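# Place cup carrier flat inside an upright open paper bag

## Task

Get the cup carrier inside the paper bag so it rests flat and upright on the bag's floor, with the bag still standing on the table, open, and its rim raised on every side. This has to stay true without any help from the robot, and both grippers must release and pull away afterward.

## Robot and tools

Robot: two arms, left_arm and right_arm, each ending in a two-finger parallel gripper. The arm names do not match the left or right side of any camera image.

Frame: every pose uses one shared scene frame. The origin is on the table surface midway between the arms, +x reaches out over the table, +z is up, and left_arm sits on the +y side. On each gripper, the fingers point along its own +z axis and close along its own y axis. end_effector_position is the point between the finger pads, roughly 1 cm short of the tips. Reported hand positions can be slightly wrong, more so at long reach, and arms usually settle a centimetre or more from the commanded pose, most often too low.

Row format (used by execute_actions and move): always 16 numbers covering both arms, even if one is idle. The first eight are left_arm: x, y, z (absolute target position, metres, scene frame), then qw, qx, qy, qz (absolute target orientation quaternion, w first, scene frame), then opening. The last eight are the same fields for right_arm. Opening runs from -1 (closed) to +1 (fully open, 0.094 m). To keep an arm still, resend the exact position and quaternion from the last result taken before it stopped, plus the opening you want. To hold an orientation steady, keep sending the same target quaternion rather than copying the reported one, which drifts.

execute_actions: {"actions": [...], "pictures": optional true/false}. The list holds at most one item. An empty list just reports the current state. An item with "rows" (1 to 15 rows) and "steps" (1 to 15, default 15) plays one row per control step of 1/30 s, repeating the final row if rows run out. An item with only "steps" (up to 300) is a wait measured from the previous result, reply time included. A call is refused, and nothing is sent, if any target lies over 0.6 m from that arm's last reported position along any of its gripper axes. On each step the command is clipped to at most 70 mm and 16 degrees from the measured pose, then damped inverse kinematics drives the joints, favouring position over orientation. When an action ends, the arm keeps going only to its last clipped pose, so distant targets need several calls; read the result before sending more. A "Hand target" line shows the pose each arm is currently being driven toward.

move: {"target": one 16-number row, "speed": 0.002 to 0.5 m/s, default 0.25}. Rotation is capped at twice the speed value in rad/s. Each gripper follows a straight line to its absolute target; both paths finish together and last 0.5 to 10 s, cut off at 10 s if longer. Rotation takes the shorter direction. Paths ignore obstacles, including the other arm. The opening is applied as the move starts. The path begins once the robot is at rest, or after 3 s. Grippers may trail, wander, or exceed the speed, especially with a nearly straight arm. Faster contact hits harder, and aiming further beyond a contact presses harder. The result adds a "move:" line with the outcome (done, off_target, moving, held, fault), which limits applied (paced = target was clipped; held = some steps were blocked, after which the arm can surge), and each gripper's distance to target. If only one arm is named, the other finished normally.

wait: {"seconds": 0 to 10}. Lets physics run with no new command; arms only finish their last clipped pose, fingers keep closing or opening.

zoom_image: {"camera": name, "region": [x0, y0, x1, y1]} in pixels from the top-left, at most 504 by 504. Cameras: cam_head_left, cam_head_right, cam_high, cam_low, cam_left_wrist, cam_right_wrist, all 672x504.

finished_scene: {"scene": number}. Ends the current scene permanently and reports whether the goal was met. Replying with no tool call ends everything.

Reading results: the state line "left_arm: … | right_arm: …" gives each gripper's position and quaternion. grip_measured is the finger opening on the command scale; the final value in Joint positions is the opening in metres. Each gripper may read up to about 1 mm off, consistently. "pose unreachable" means a clearance check altered or blocked that arm's command; HELD flags steps where your row was not fully sent. FAULT lines mean an arm was stopped. Joint torques are raw drive outputs with offsets and noise, nonzero even in free air.

Joint ranges (rad), base to gripper: waist -2.618 to 3.054, shoulder 0.000 to 3.142, elbow 0.000 to 3.142, wrist pitch -1.571 to 1.571, wrist yaw -1.571 to 1.571, wrist roll -2.094 to 2.094. The elbow cannot fully straighten.

Gripping: to hold something, command an opening below grip_measured; about 0.03 lower is firm, a smaller gap is gentler. Pads push roughly 50 to 62 N each, less on parts thinner than about 2 mm, with a brief spike at first touch.

Heat: holding loads warms motors. MOTOR HOT appears from 75 °C; at 90 °C that arm halts for 10 s, and after a 5-minute grace any reading of 90 °C or above halts it again; at 100 °C the arm and gripper go limp and drop. These show as OVER-TEMPERATURE FAULT.

The simulation keeps running while you think and type. Random tugs may hit held items or nudge loose ones. Avoid: pushing or dropping rigid objects off the table (instant failure), arms striking or pressing on each other, drops, slips, slams and hard shoves. Smooth, economical motion is preferred.

Each tool is called after ">>>" as name([rows], argument=value, ...), one row to a line, values as JSON.

## Session

>>> execute_actions(actions=[])

Scene clock: 0.00 s of 5400.00 s.
left_arm: end_effector_position=(+0.4394, +0.3905, +0.3645) grip_measured=+1.000 end_effector_quat_wxyz=(+0.421, +0.502, +0.518, +0.550) | right_arm: end_effector_position=(+0.1225, -0.4857, +0.1466) grip_measured=+1.000 end_effector_quat_wxyz=(+0.024, -0.152, +0.972, -0.179)
Joint positions: left_arm=[0.246 1.137 0.961 0.135 0.044 1.688 0.094] | right_arm=[-1.354  1.08   0.949 -1.078  0.019 -1.542  0.094]
Joint velocities: left_arm=[-0.002  0.007  0.002 -0.022  0.051 -0.037  0.   ] | right_arm=[ 0.002  0.012  0.007  0.007 -0.022  0.022  0.   ]
Joint torques (N m, as the arm reports them, + toward a larger angle): no reading
Motor temperatures (°C, as the motors report them): left_arm=[25 27 24 27 27 27] | right_arm=[27 25 27 26 26 26]
Hand target (left_arm): +0.437, +0.390, +0.375; +0.428, +0.494, +0.512, +0.556
Hand target (right_arm): +0.124, -0.486, +0.151; +0.028, -0.151, +0.971, -0.185

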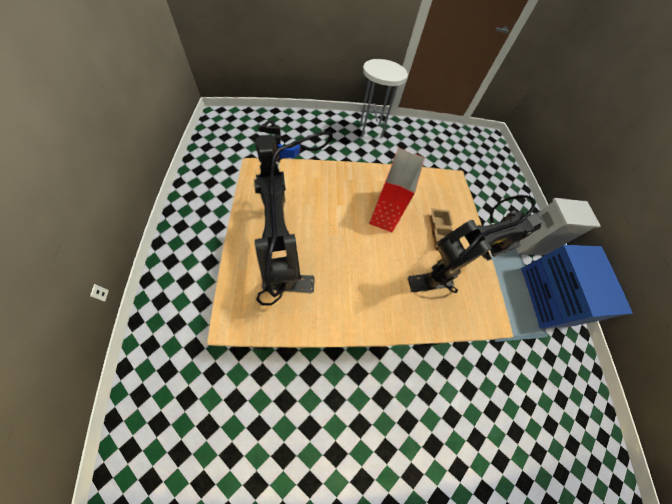

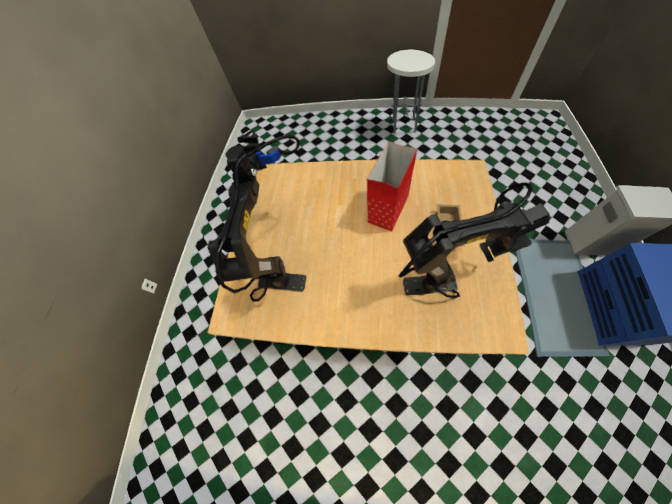

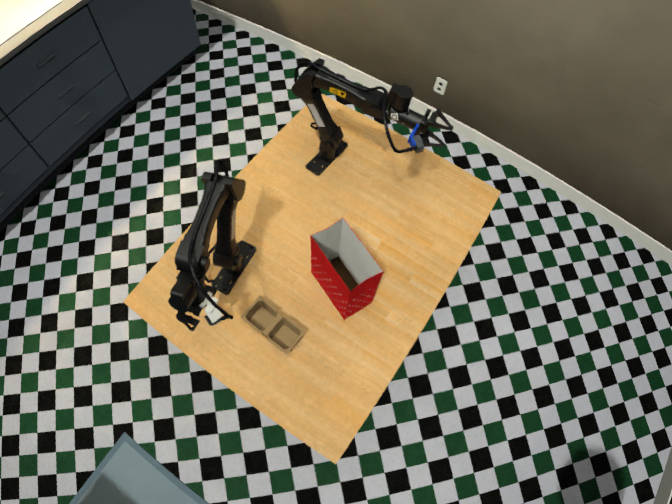

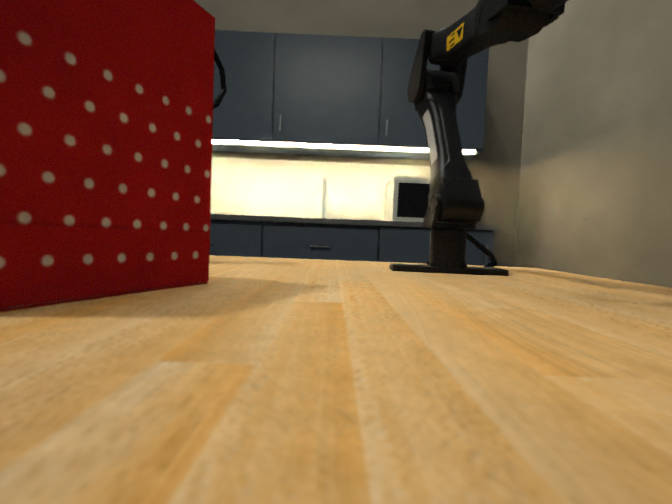

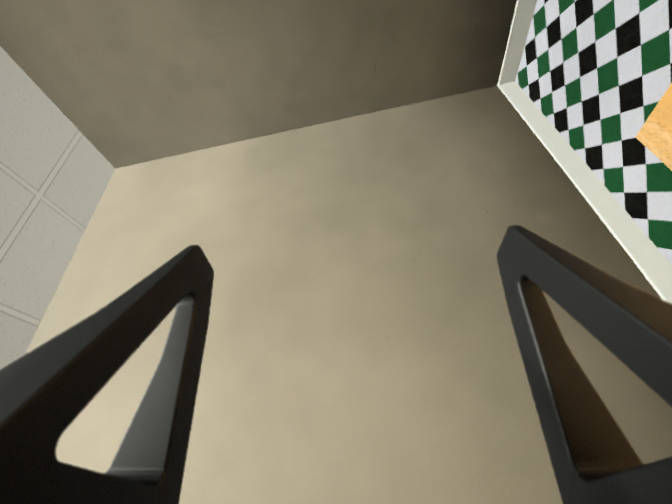

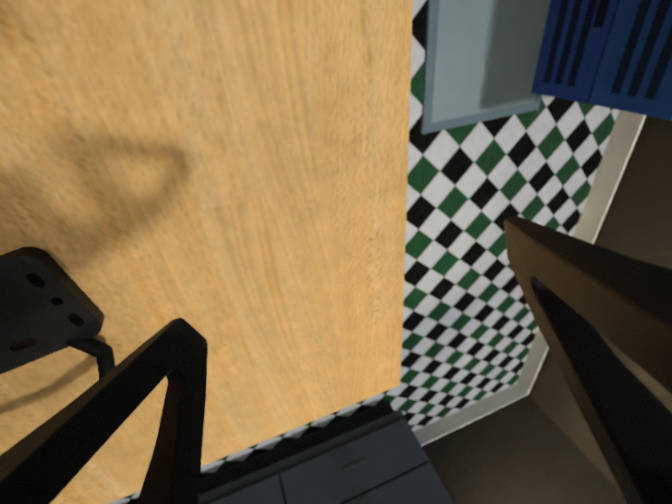

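>>> move(target=[0.4394,0.3905,0.3645,0.421,0.502,0.518,0.55,1,0.29,-0.325,0.075,0,0,1,0,1])

Scene clock: 4.40 s of 5400.00 s.
left_arm: end_effector_position=(+0.4394, +0.3905, +0.3645) grip_measured=+1.000 end_effector_quat_wxyz=(+0.421, +0.502, +0.518, +0.550) | right_arm: end_effector_position=(+0.2727, -0.3247, +0.0719) grip_measured=+1.000 end_effector_quat_wxyz=(-0.027, +0.004, +1.000, -0.001)
Joint positions: left_arm=[0.246 1.137 0.961 0.135 0.044 1.689 0.094] | right_arm=[-0.378  1.507  1.018 -1.133  0.016 -0.244  0.094]
Joint velocities: left_arm=[-0.007 -0.007 -0.012 -0.022  0.022 -0.022  0.   ] | right_arm=[ 0.002  0.002 -0.007 -0.007 -0.051  0.125  0.   ]
Joint torques (N m, as the arm reports them, + toward a larger angle): left_arm=[-0.07 -3.15  7.    1.94  0.02 -0.02] | right_arm=[ 1.05 -4.78  9.41  0.18 -0.08  0.08]
Motor temperatures (°C, as the motors report them): left_arm=[25 28 25 29 27 27] | right_arm=[27 25 27 26 26 26]
Hand target (left_arm): +0.439, +0.391, +0.365; +0.421, +0.502, +0.518, +0.550
Hand target (right_arm): +0.284, -0.323, +0.076; -0.012, +0.003, +1.000, -0.001
Off the commanded pose (left_arm): 0.000 m, 0 deg.
Off the commanded pose (right_arm): 0.018 m, 3 deg.
move: off_target (right_arm)

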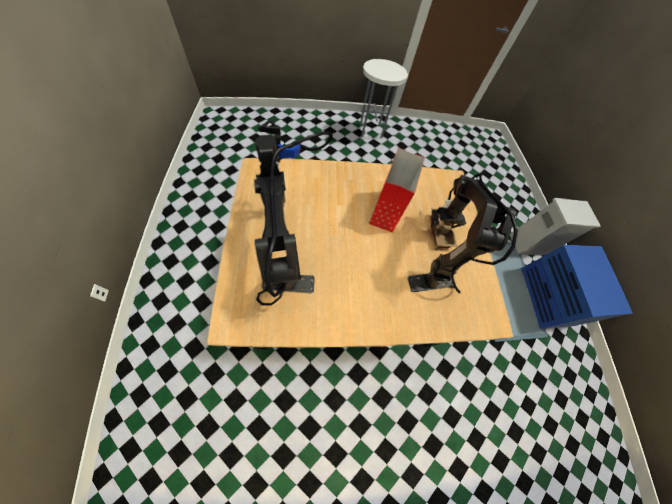

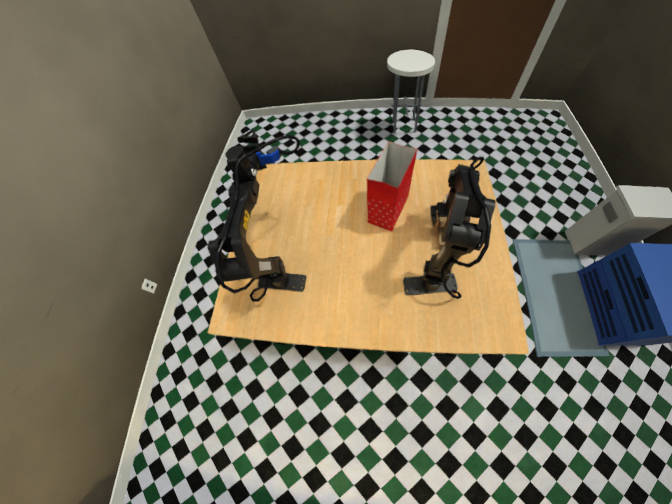

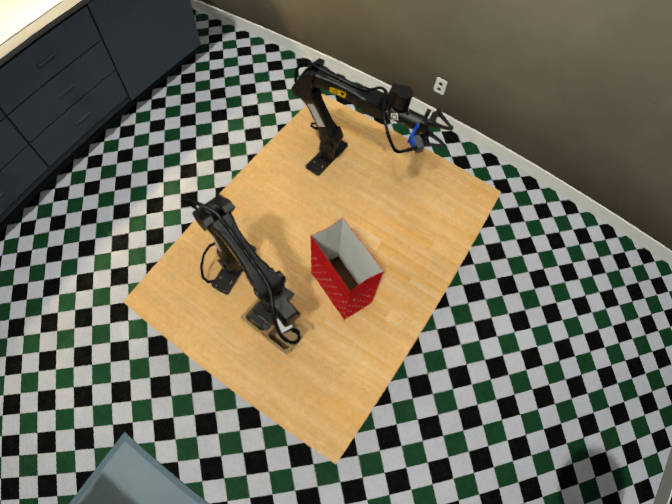

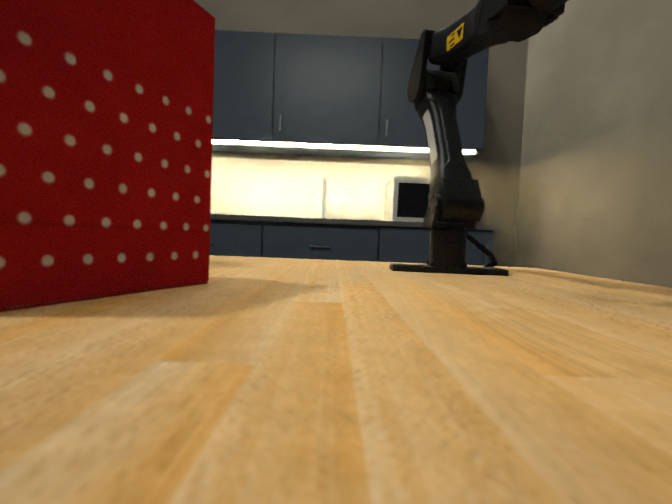

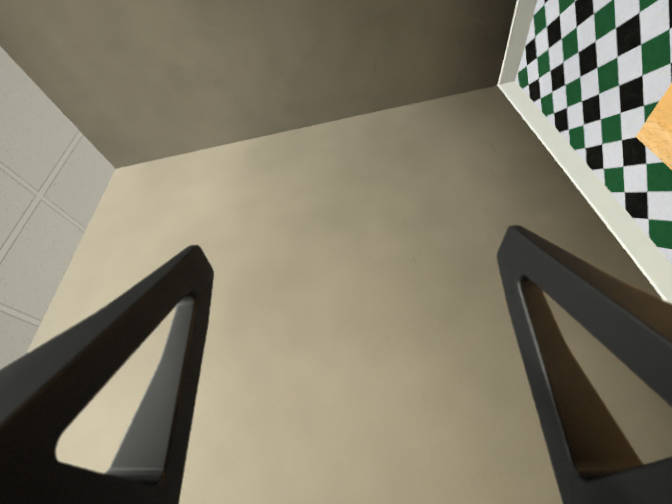

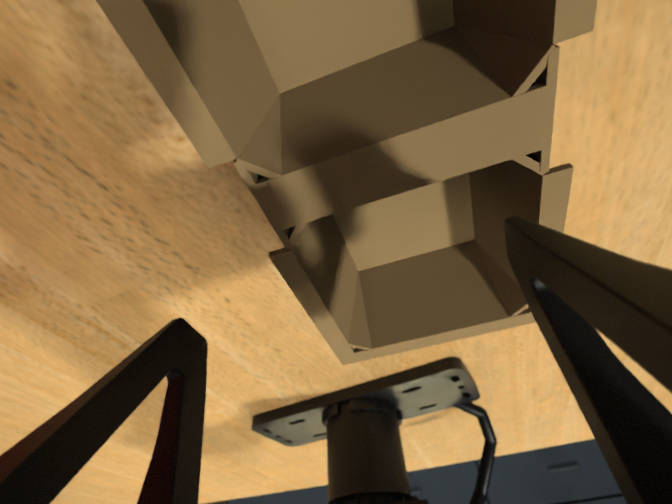

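>>> move(target=[0.4394,0.3905,0.3645,0.421,0.502,0.518,0.55,1,0.305,-0.354,0.07,0,0,1,0,1])

Scene clock: 7.60 s of 5400.00 s.
left_arm: end_effector_position=(+0.4394, +0.3905, +0.3645) grip_measured=+1.000 end_effector_quat_wxyz=(+0.421, +0.502, +0.518, +0.550) | right_arm: end_effector_position=(+0.2939, -0.3486, +0.0667) grip_measured=+1.000 end_effector_quat_wxyz=(-0.016, -0.001, +1.000, +0.001)
Joint positions: left_arm=[0.246 1.137 0.961 0.135 0.044 1.689 0.094] | right_arm=[-0.452  1.596  1.084 -1.09   0.008 -0.329  0.094]
Joint velocities: left_arm=[-0.007 -0.002 -0.037 -0.051 -0.066 -0.022  0.   ] | right_arm=[-0.012 -0.017  0.012  0.051 -0.022  0.11   0.   ]
Joint torques (N m, as the arm reports them, + toward a larger angle): left_arm=[-0.04 -3.07  7.02  1.98  0.02  0.  ] | right_arm=[-0.95 -5.37  9.39  0.3  -0.09 -0.06]
Motor temperatures (°C, as the motors report them): left_arm=[25 28 25 30 27 27] | right_arm=[27 25 28 26 26 26]
Hand target (left_arm): +0.439, +0.391, +0.364; +0.421, +0.502, +0.518, +0.550
Hand target (right_arm): +0.305, -0.354, +0.070; +0.001, -0.000, +1.000, +0.000
Off the commanded pose (left_arm): 0.000 m, 0 deg.
Off the commanded pose (right_arm): 0.013 m, 2 deg.
move: off_target (right_arm)

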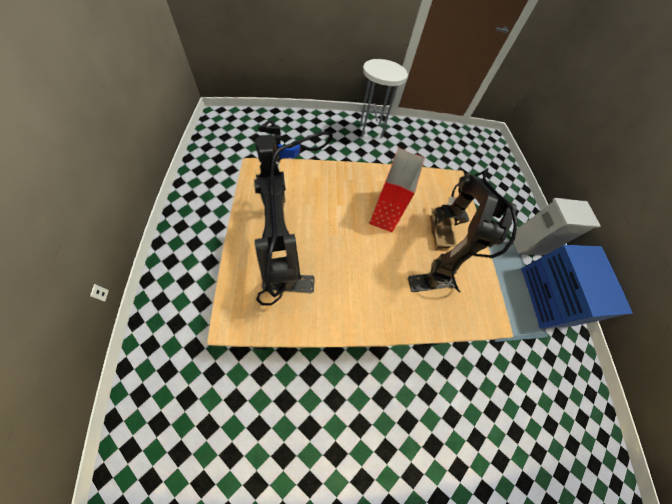

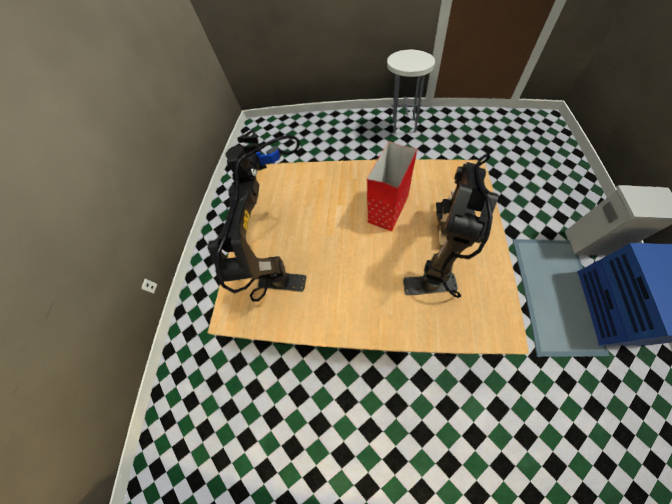

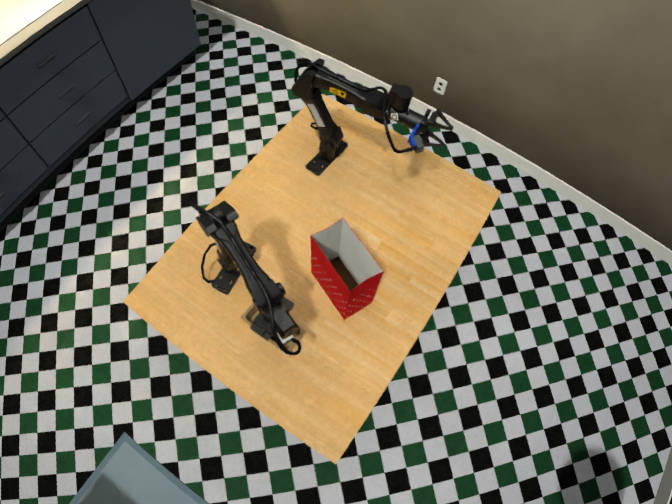

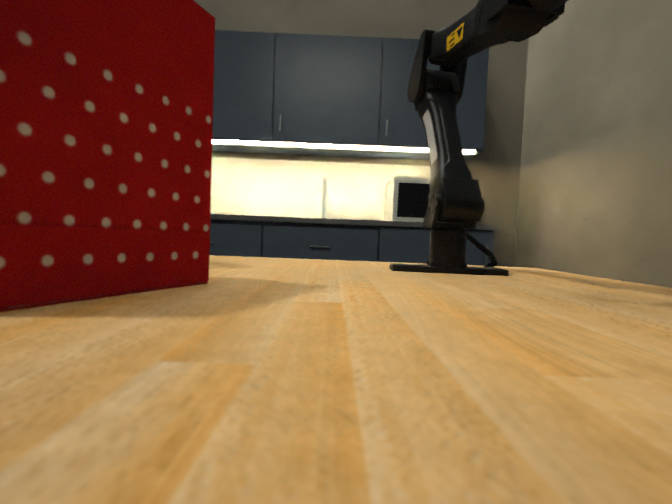

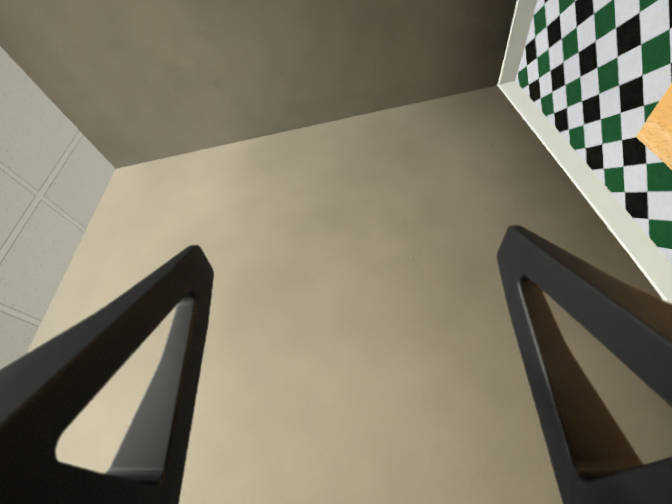

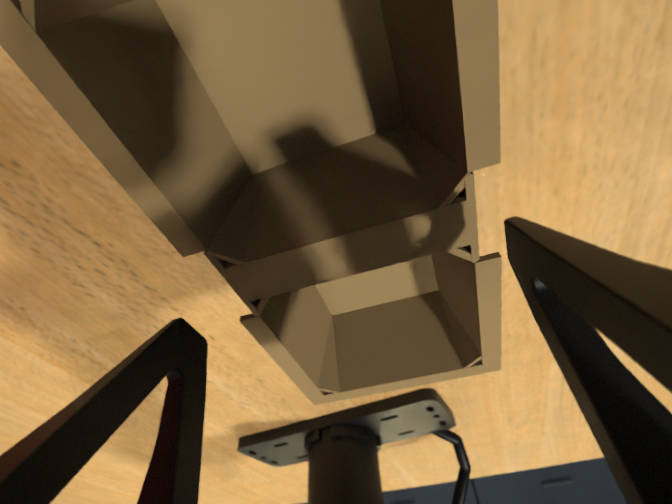

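>>> move(target=[0.4394,0.3905,0.3645,0.421,0.502,0.518,0.55,1,0.293,-0.352,0.032,0,0.03,1,0,1], speed=0.06)

>>> execute_actions([
  {"rows":[[0.4394,0.3905,0.3645,0.421,0.502,0.518,0.55,1,0.293,-0.352,0.032,0,0.03,1,0,0.64]],"steps":12},
])

Scene clock: 15.00 s of 5400.00 s.
left_arm: end_effector_position=(+0.4394, +0.3905, +0.3645) grip_measured=+1.000 end_effector_quat_wxyz=(+0.421, +0.502, +0.518, +0.550) | right_arm: end_effector_position=(+0.2925, -0.3524, +0.0386) grip_measured=+1.000 end_effector_quat_wxyz=(+0.002, +0.025, +1.000, -0.005)
Joint positions: left_arm=[0.246 1.137 0.961 0.135 0.044 1.69  0.094] | right_arm=[-0.467  1.596  0.967 -0.935  0.009 -0.292  0.094]
Joint velocities: left_arm=[-0.017  0.002  0.017 -0.022  0.037  0.037  0.   ] | right_arm=[-0.002  0.007 -0.002  0.022 -0.007 -0.007  0.   ]
Joint torques (N m, as the arm reports them, + toward a larger angle): left_arm=[ 0.   -3.09  7.01  1.95  0.01 -0.02] | right_arm=[-0.31 -4.98  5.36  0.37 -0.09  0.07]
Motor temperatures (°C, as the motors report them): left_arm=[25 28 26 31 27 27] | right_arm=[27 25 28 26 26 26]
Hand target (left_arm): +0.439, +0.391, +0.364; +0.421, +0.502, +0.518, +0.550
Hand target (right_arm): +0.292, -0.352, +0.032; +0.000, +0.030, +1.000, +0.000
Off the commanded pose (left_arm): 0.000 m, 0 deg.
Off the commanded pose (right_arm): 0.007 m, 1 deg.
After step 90, 3.20 s passed at rest.
move: done

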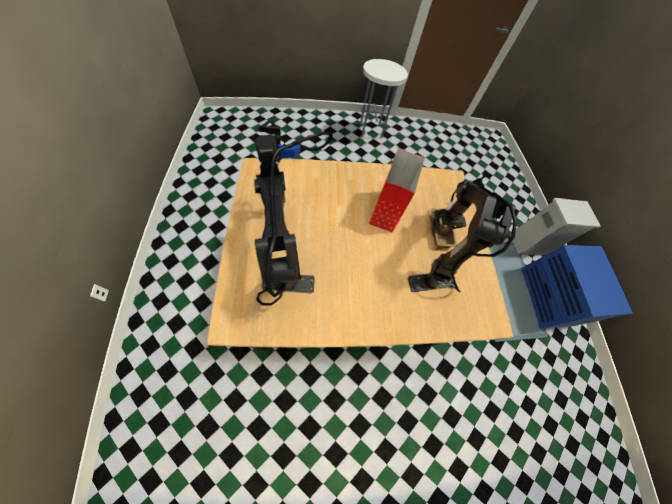

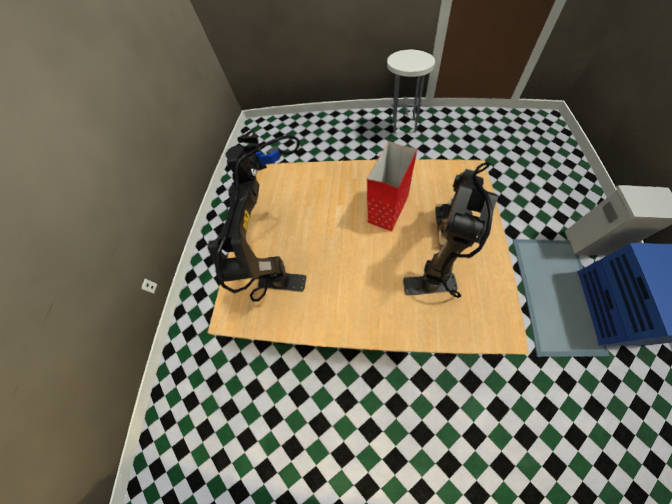

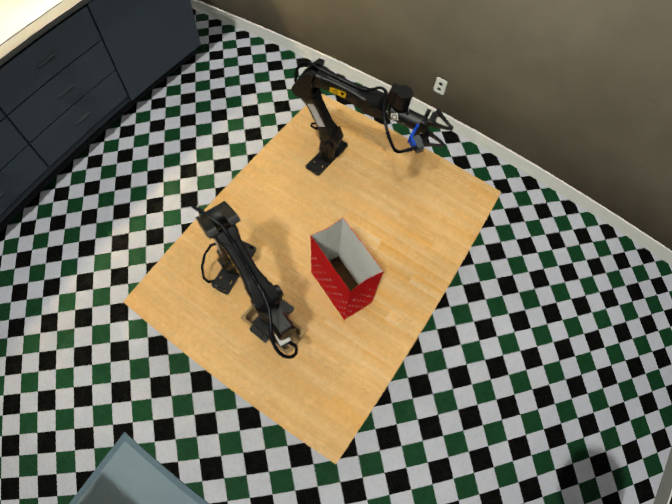

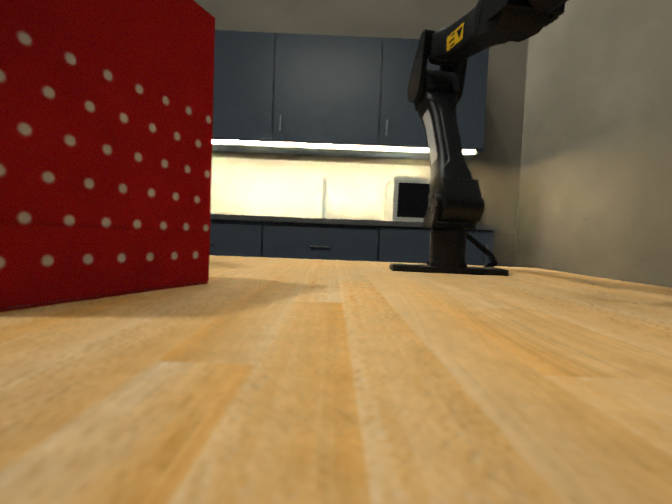

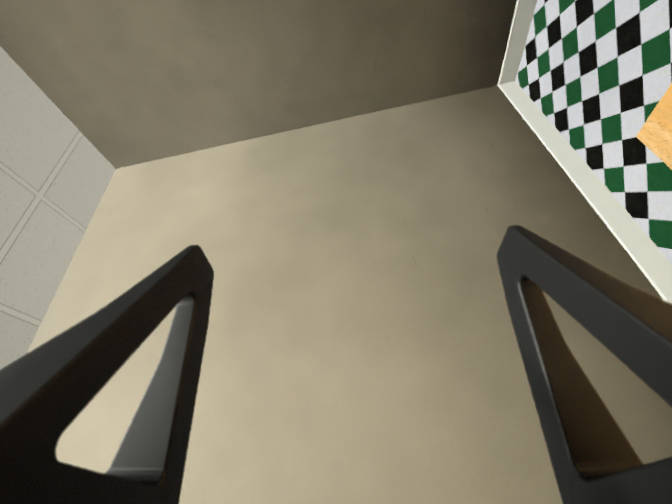

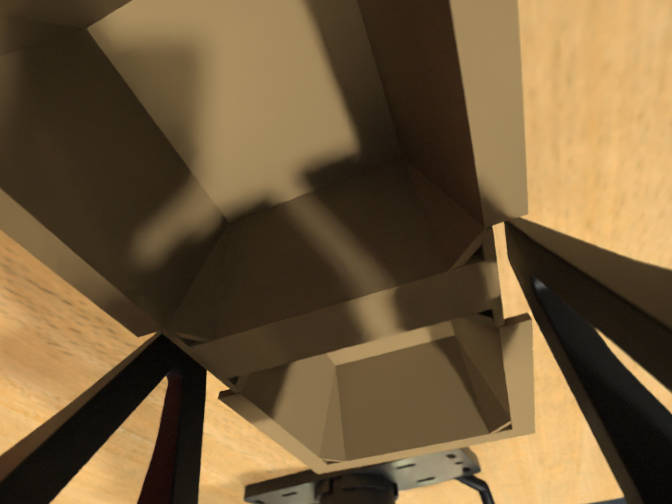

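Scene clock: 15.40 s of 5400.00 s.
left_arm: end_effector_position=(+0.4394, +0.3905, +0.3645) grip_measured=+1.000 end_effector_quat_wxyz=(+0.421, +0.502, +0.518, +0.550) | right_arm: end_effector_position=(+0.2928, -0.3525, +0.0386) grip_measured=+0.747 end_effector_quat_wxyz=(+0.003, +0.025, +1.000, -0.006)
Joint positions: left_arm=[0.246 1.137 0.961 0.135 0.044 1.69  0.094] | right_arm=[-0.467  1.596  0.967 -0.934  0.009 -0.291  0.082]
Joint velocities: left_arm=[ 0.002 -0.007 -0.017 -0.051 -0.007  0.007  0.   ] | right_arm=[ 0.012 -0.012  0.007  0.051 -0.007 -0.051 -0.   ]
Joint torques (N m, as the arm reports them, + toward a larger angle): left_arm=[-0.04 -3.01  6.98  1.96  0.   -0.02] | right_arm=[-0.3  -4.82  5.61  0.39 -0.09  0.06]
Motor temperatures (°C, as the motors report them): left_arm=[25 28 26 31 27 27] | right_arm=[27 25 28 26 26 26]
Hand target (left_arm): +0.439, +0.391, +0.364; +0.421, +0.502, +0.518, +0.550
Hand target (right_arm): +0.293, -0.352, +0.032; -0.000, +0.030, +1.000, -0.000
Off the commanded pose (left_arm): 0.000 m, 0 deg.
Off the commanded pose (right_arm): 0.007 m, 1 deg.
Steps of this call (steps 1 to 12: all 12 steps of this action). Readings (end_effector_position):
1: left_arm (+0.4394, +0.3905, +0.3645) | right_arm (+0.2926, -0.3525, +0.0386)
2: left_arm (+0.4394, +0.3905, +0.3645) | right_arm (+0.2926, -0.3525, +0.0386)
4: left_arm (+0.4394, +0.3905, +0.3645) | right_arm (+0.2927, -0.3525, +0.0386)
8: left_arm (+0.4394, +0.3905, +0.3645) | right_arm (+0.2927, -0.3525, +0.0386)
12: the state above

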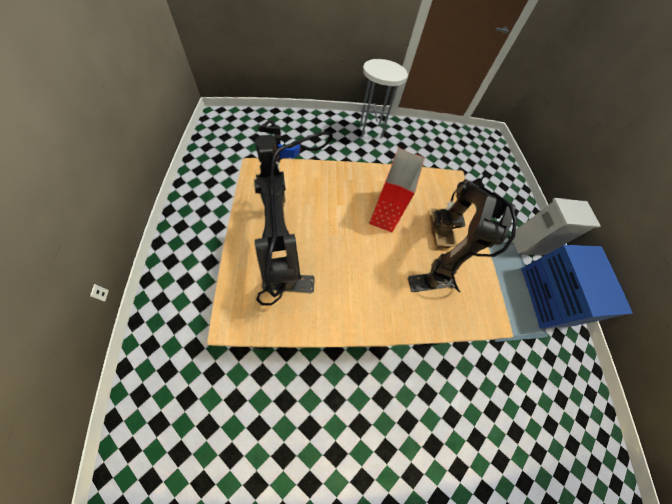

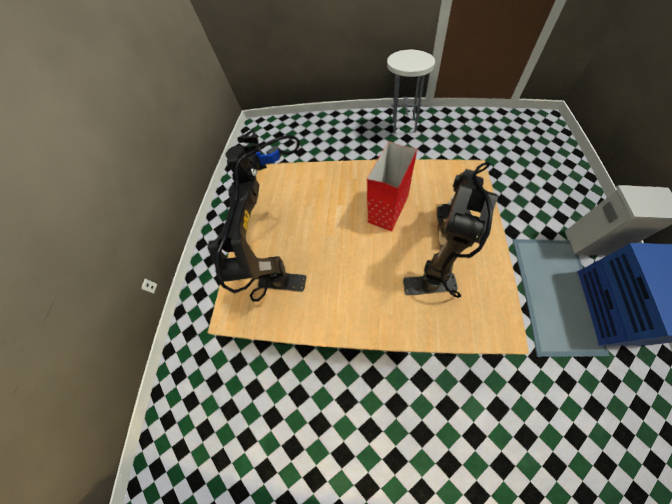

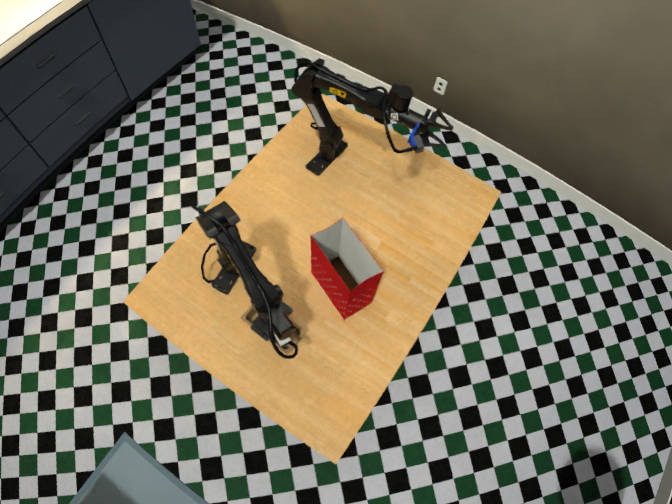

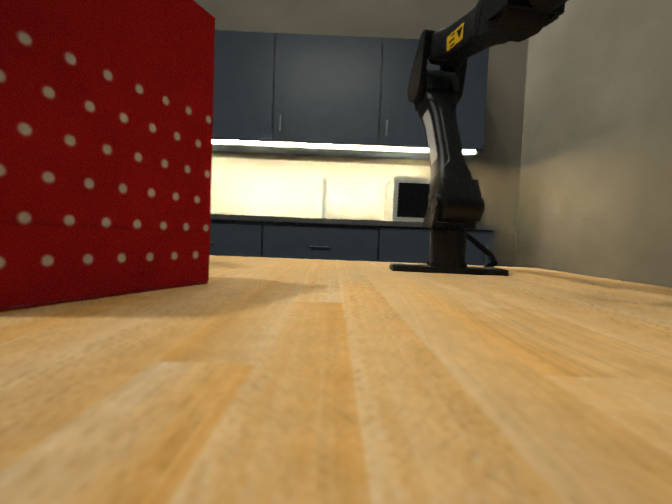

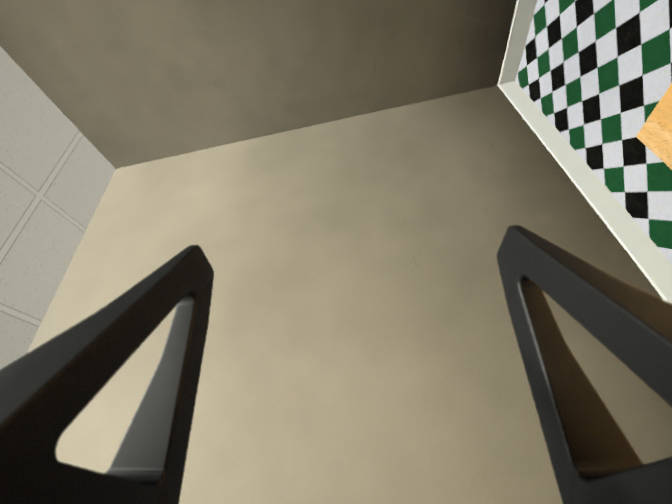

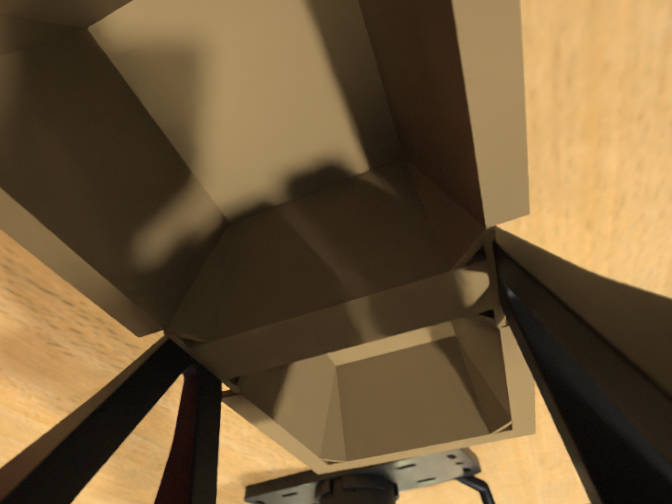

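>>> move(target=[0.32,0.09,0.06,0.487,0.357,0.764,-0.227,-1,0.33,-0.4,0.43,0.41,0.2,0.885,-0.093,0.7], speed=0.35)

Scene clock: 23.03 s of 5400.00 s.
left_arm: end_effector_position=(+0.3344, +0.0905, +0.0621) grip_measured=-0.986 end_effector_quat_wxyz=(+0.496, +0.353, +0.762, -0.222) | right_arm: end_effector_position=(+0.3376, -0.3968, +0.4232) grip_measured=+0.747 end_effector_quat_wxyz=(+0.406, +0.185, +0.891, -0.081)
Joint positions: left_arm=[-0.457  1.596  0.32   0.831  0.312  0.159  0.001] | right_arm=[-0.575  1.447  2.163 -1.433 -0.034 -0.023  0.082]
Joint velocities: left_arm=[ 0.007 -0.007  0.002  0.037 -0.051 -0.022  0.001] | right_arm=[ 0.002  0.027 -0.002 -0.125  0.007 -0.037 -0.001]
Joint torques (N m, as the arm reports them, + toward a larger angle): left_arm=[-0.62 -3.8   3.27  2.1   0.22 -0.09] | right_arm=[-1.08 -2.67  7.96  1.84  0.09  0.04]
Motor temperatures (°C, as the motors report them): left_arm=[25 28 26 32 27 27] | right_arm=[27 25 28 26 26 26]
Hand target (left_arm): +0.328, +0.088, +0.059; +0.492, +0.357, +0.760, -0.231
Hand target (right_arm): +0.337, -0.403, +0.429; +0.412, +0.194, +0.886, -0.089
Off the commanded pose (left_arm): 0.015 m, 1 deg.
Off the commanded pose (right_arm): 0.011 m, 2 deg.
After step 90, 1.23 s passed at rest.
move: off_target (left_arm, right_arm)

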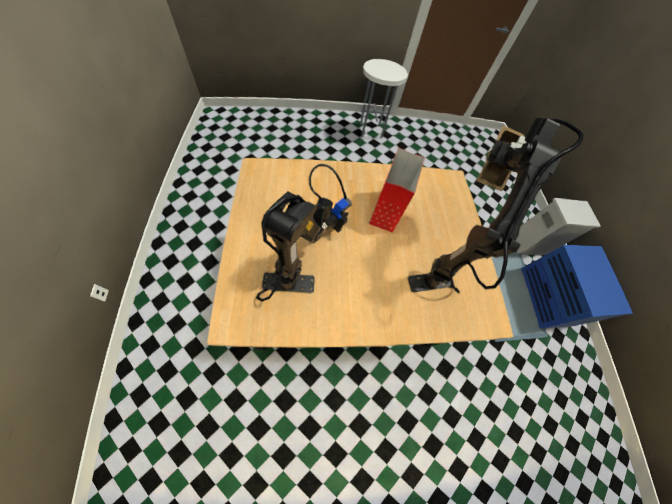

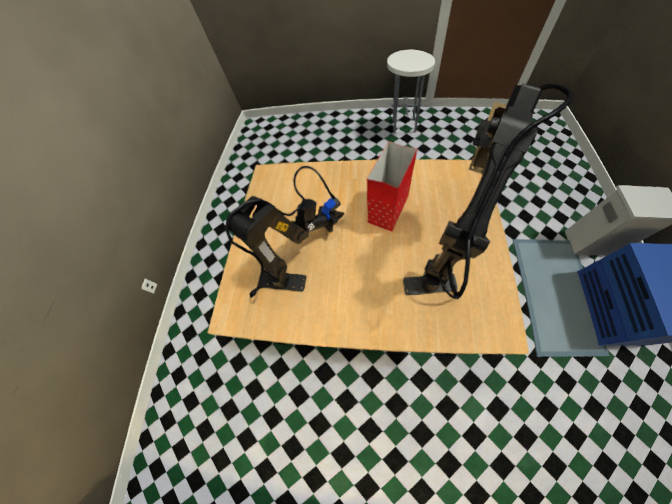

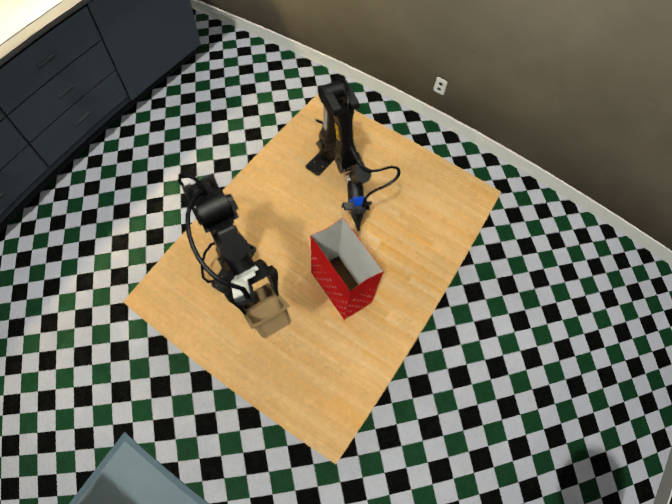

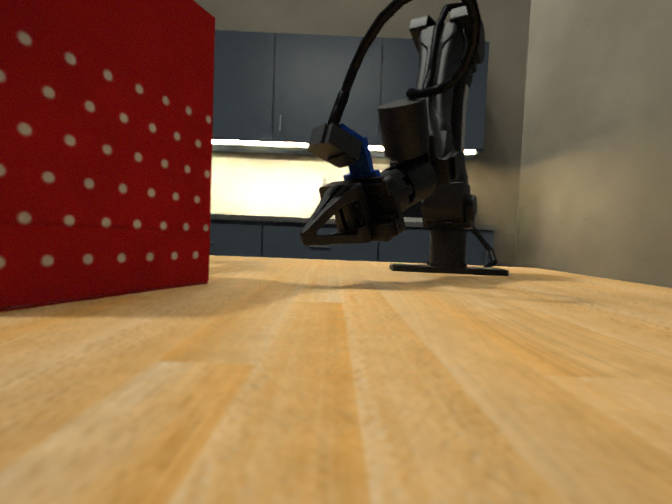

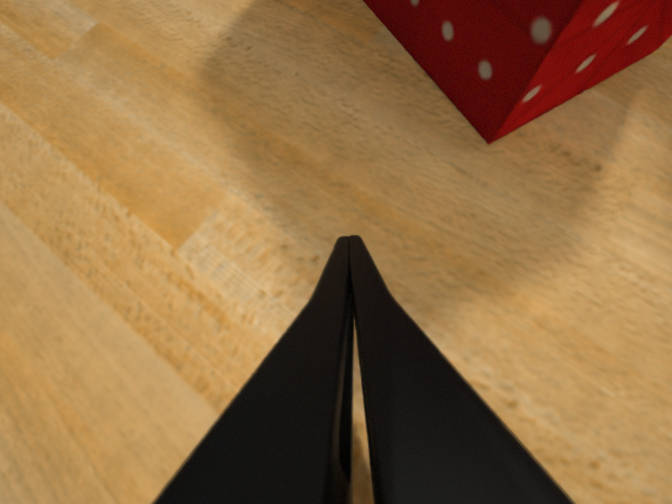

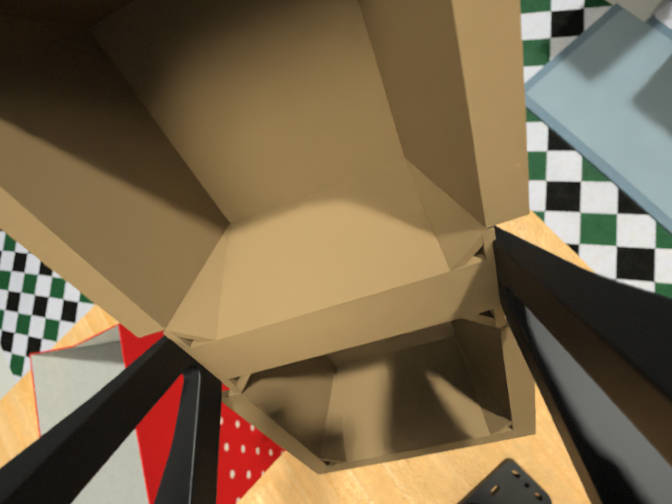

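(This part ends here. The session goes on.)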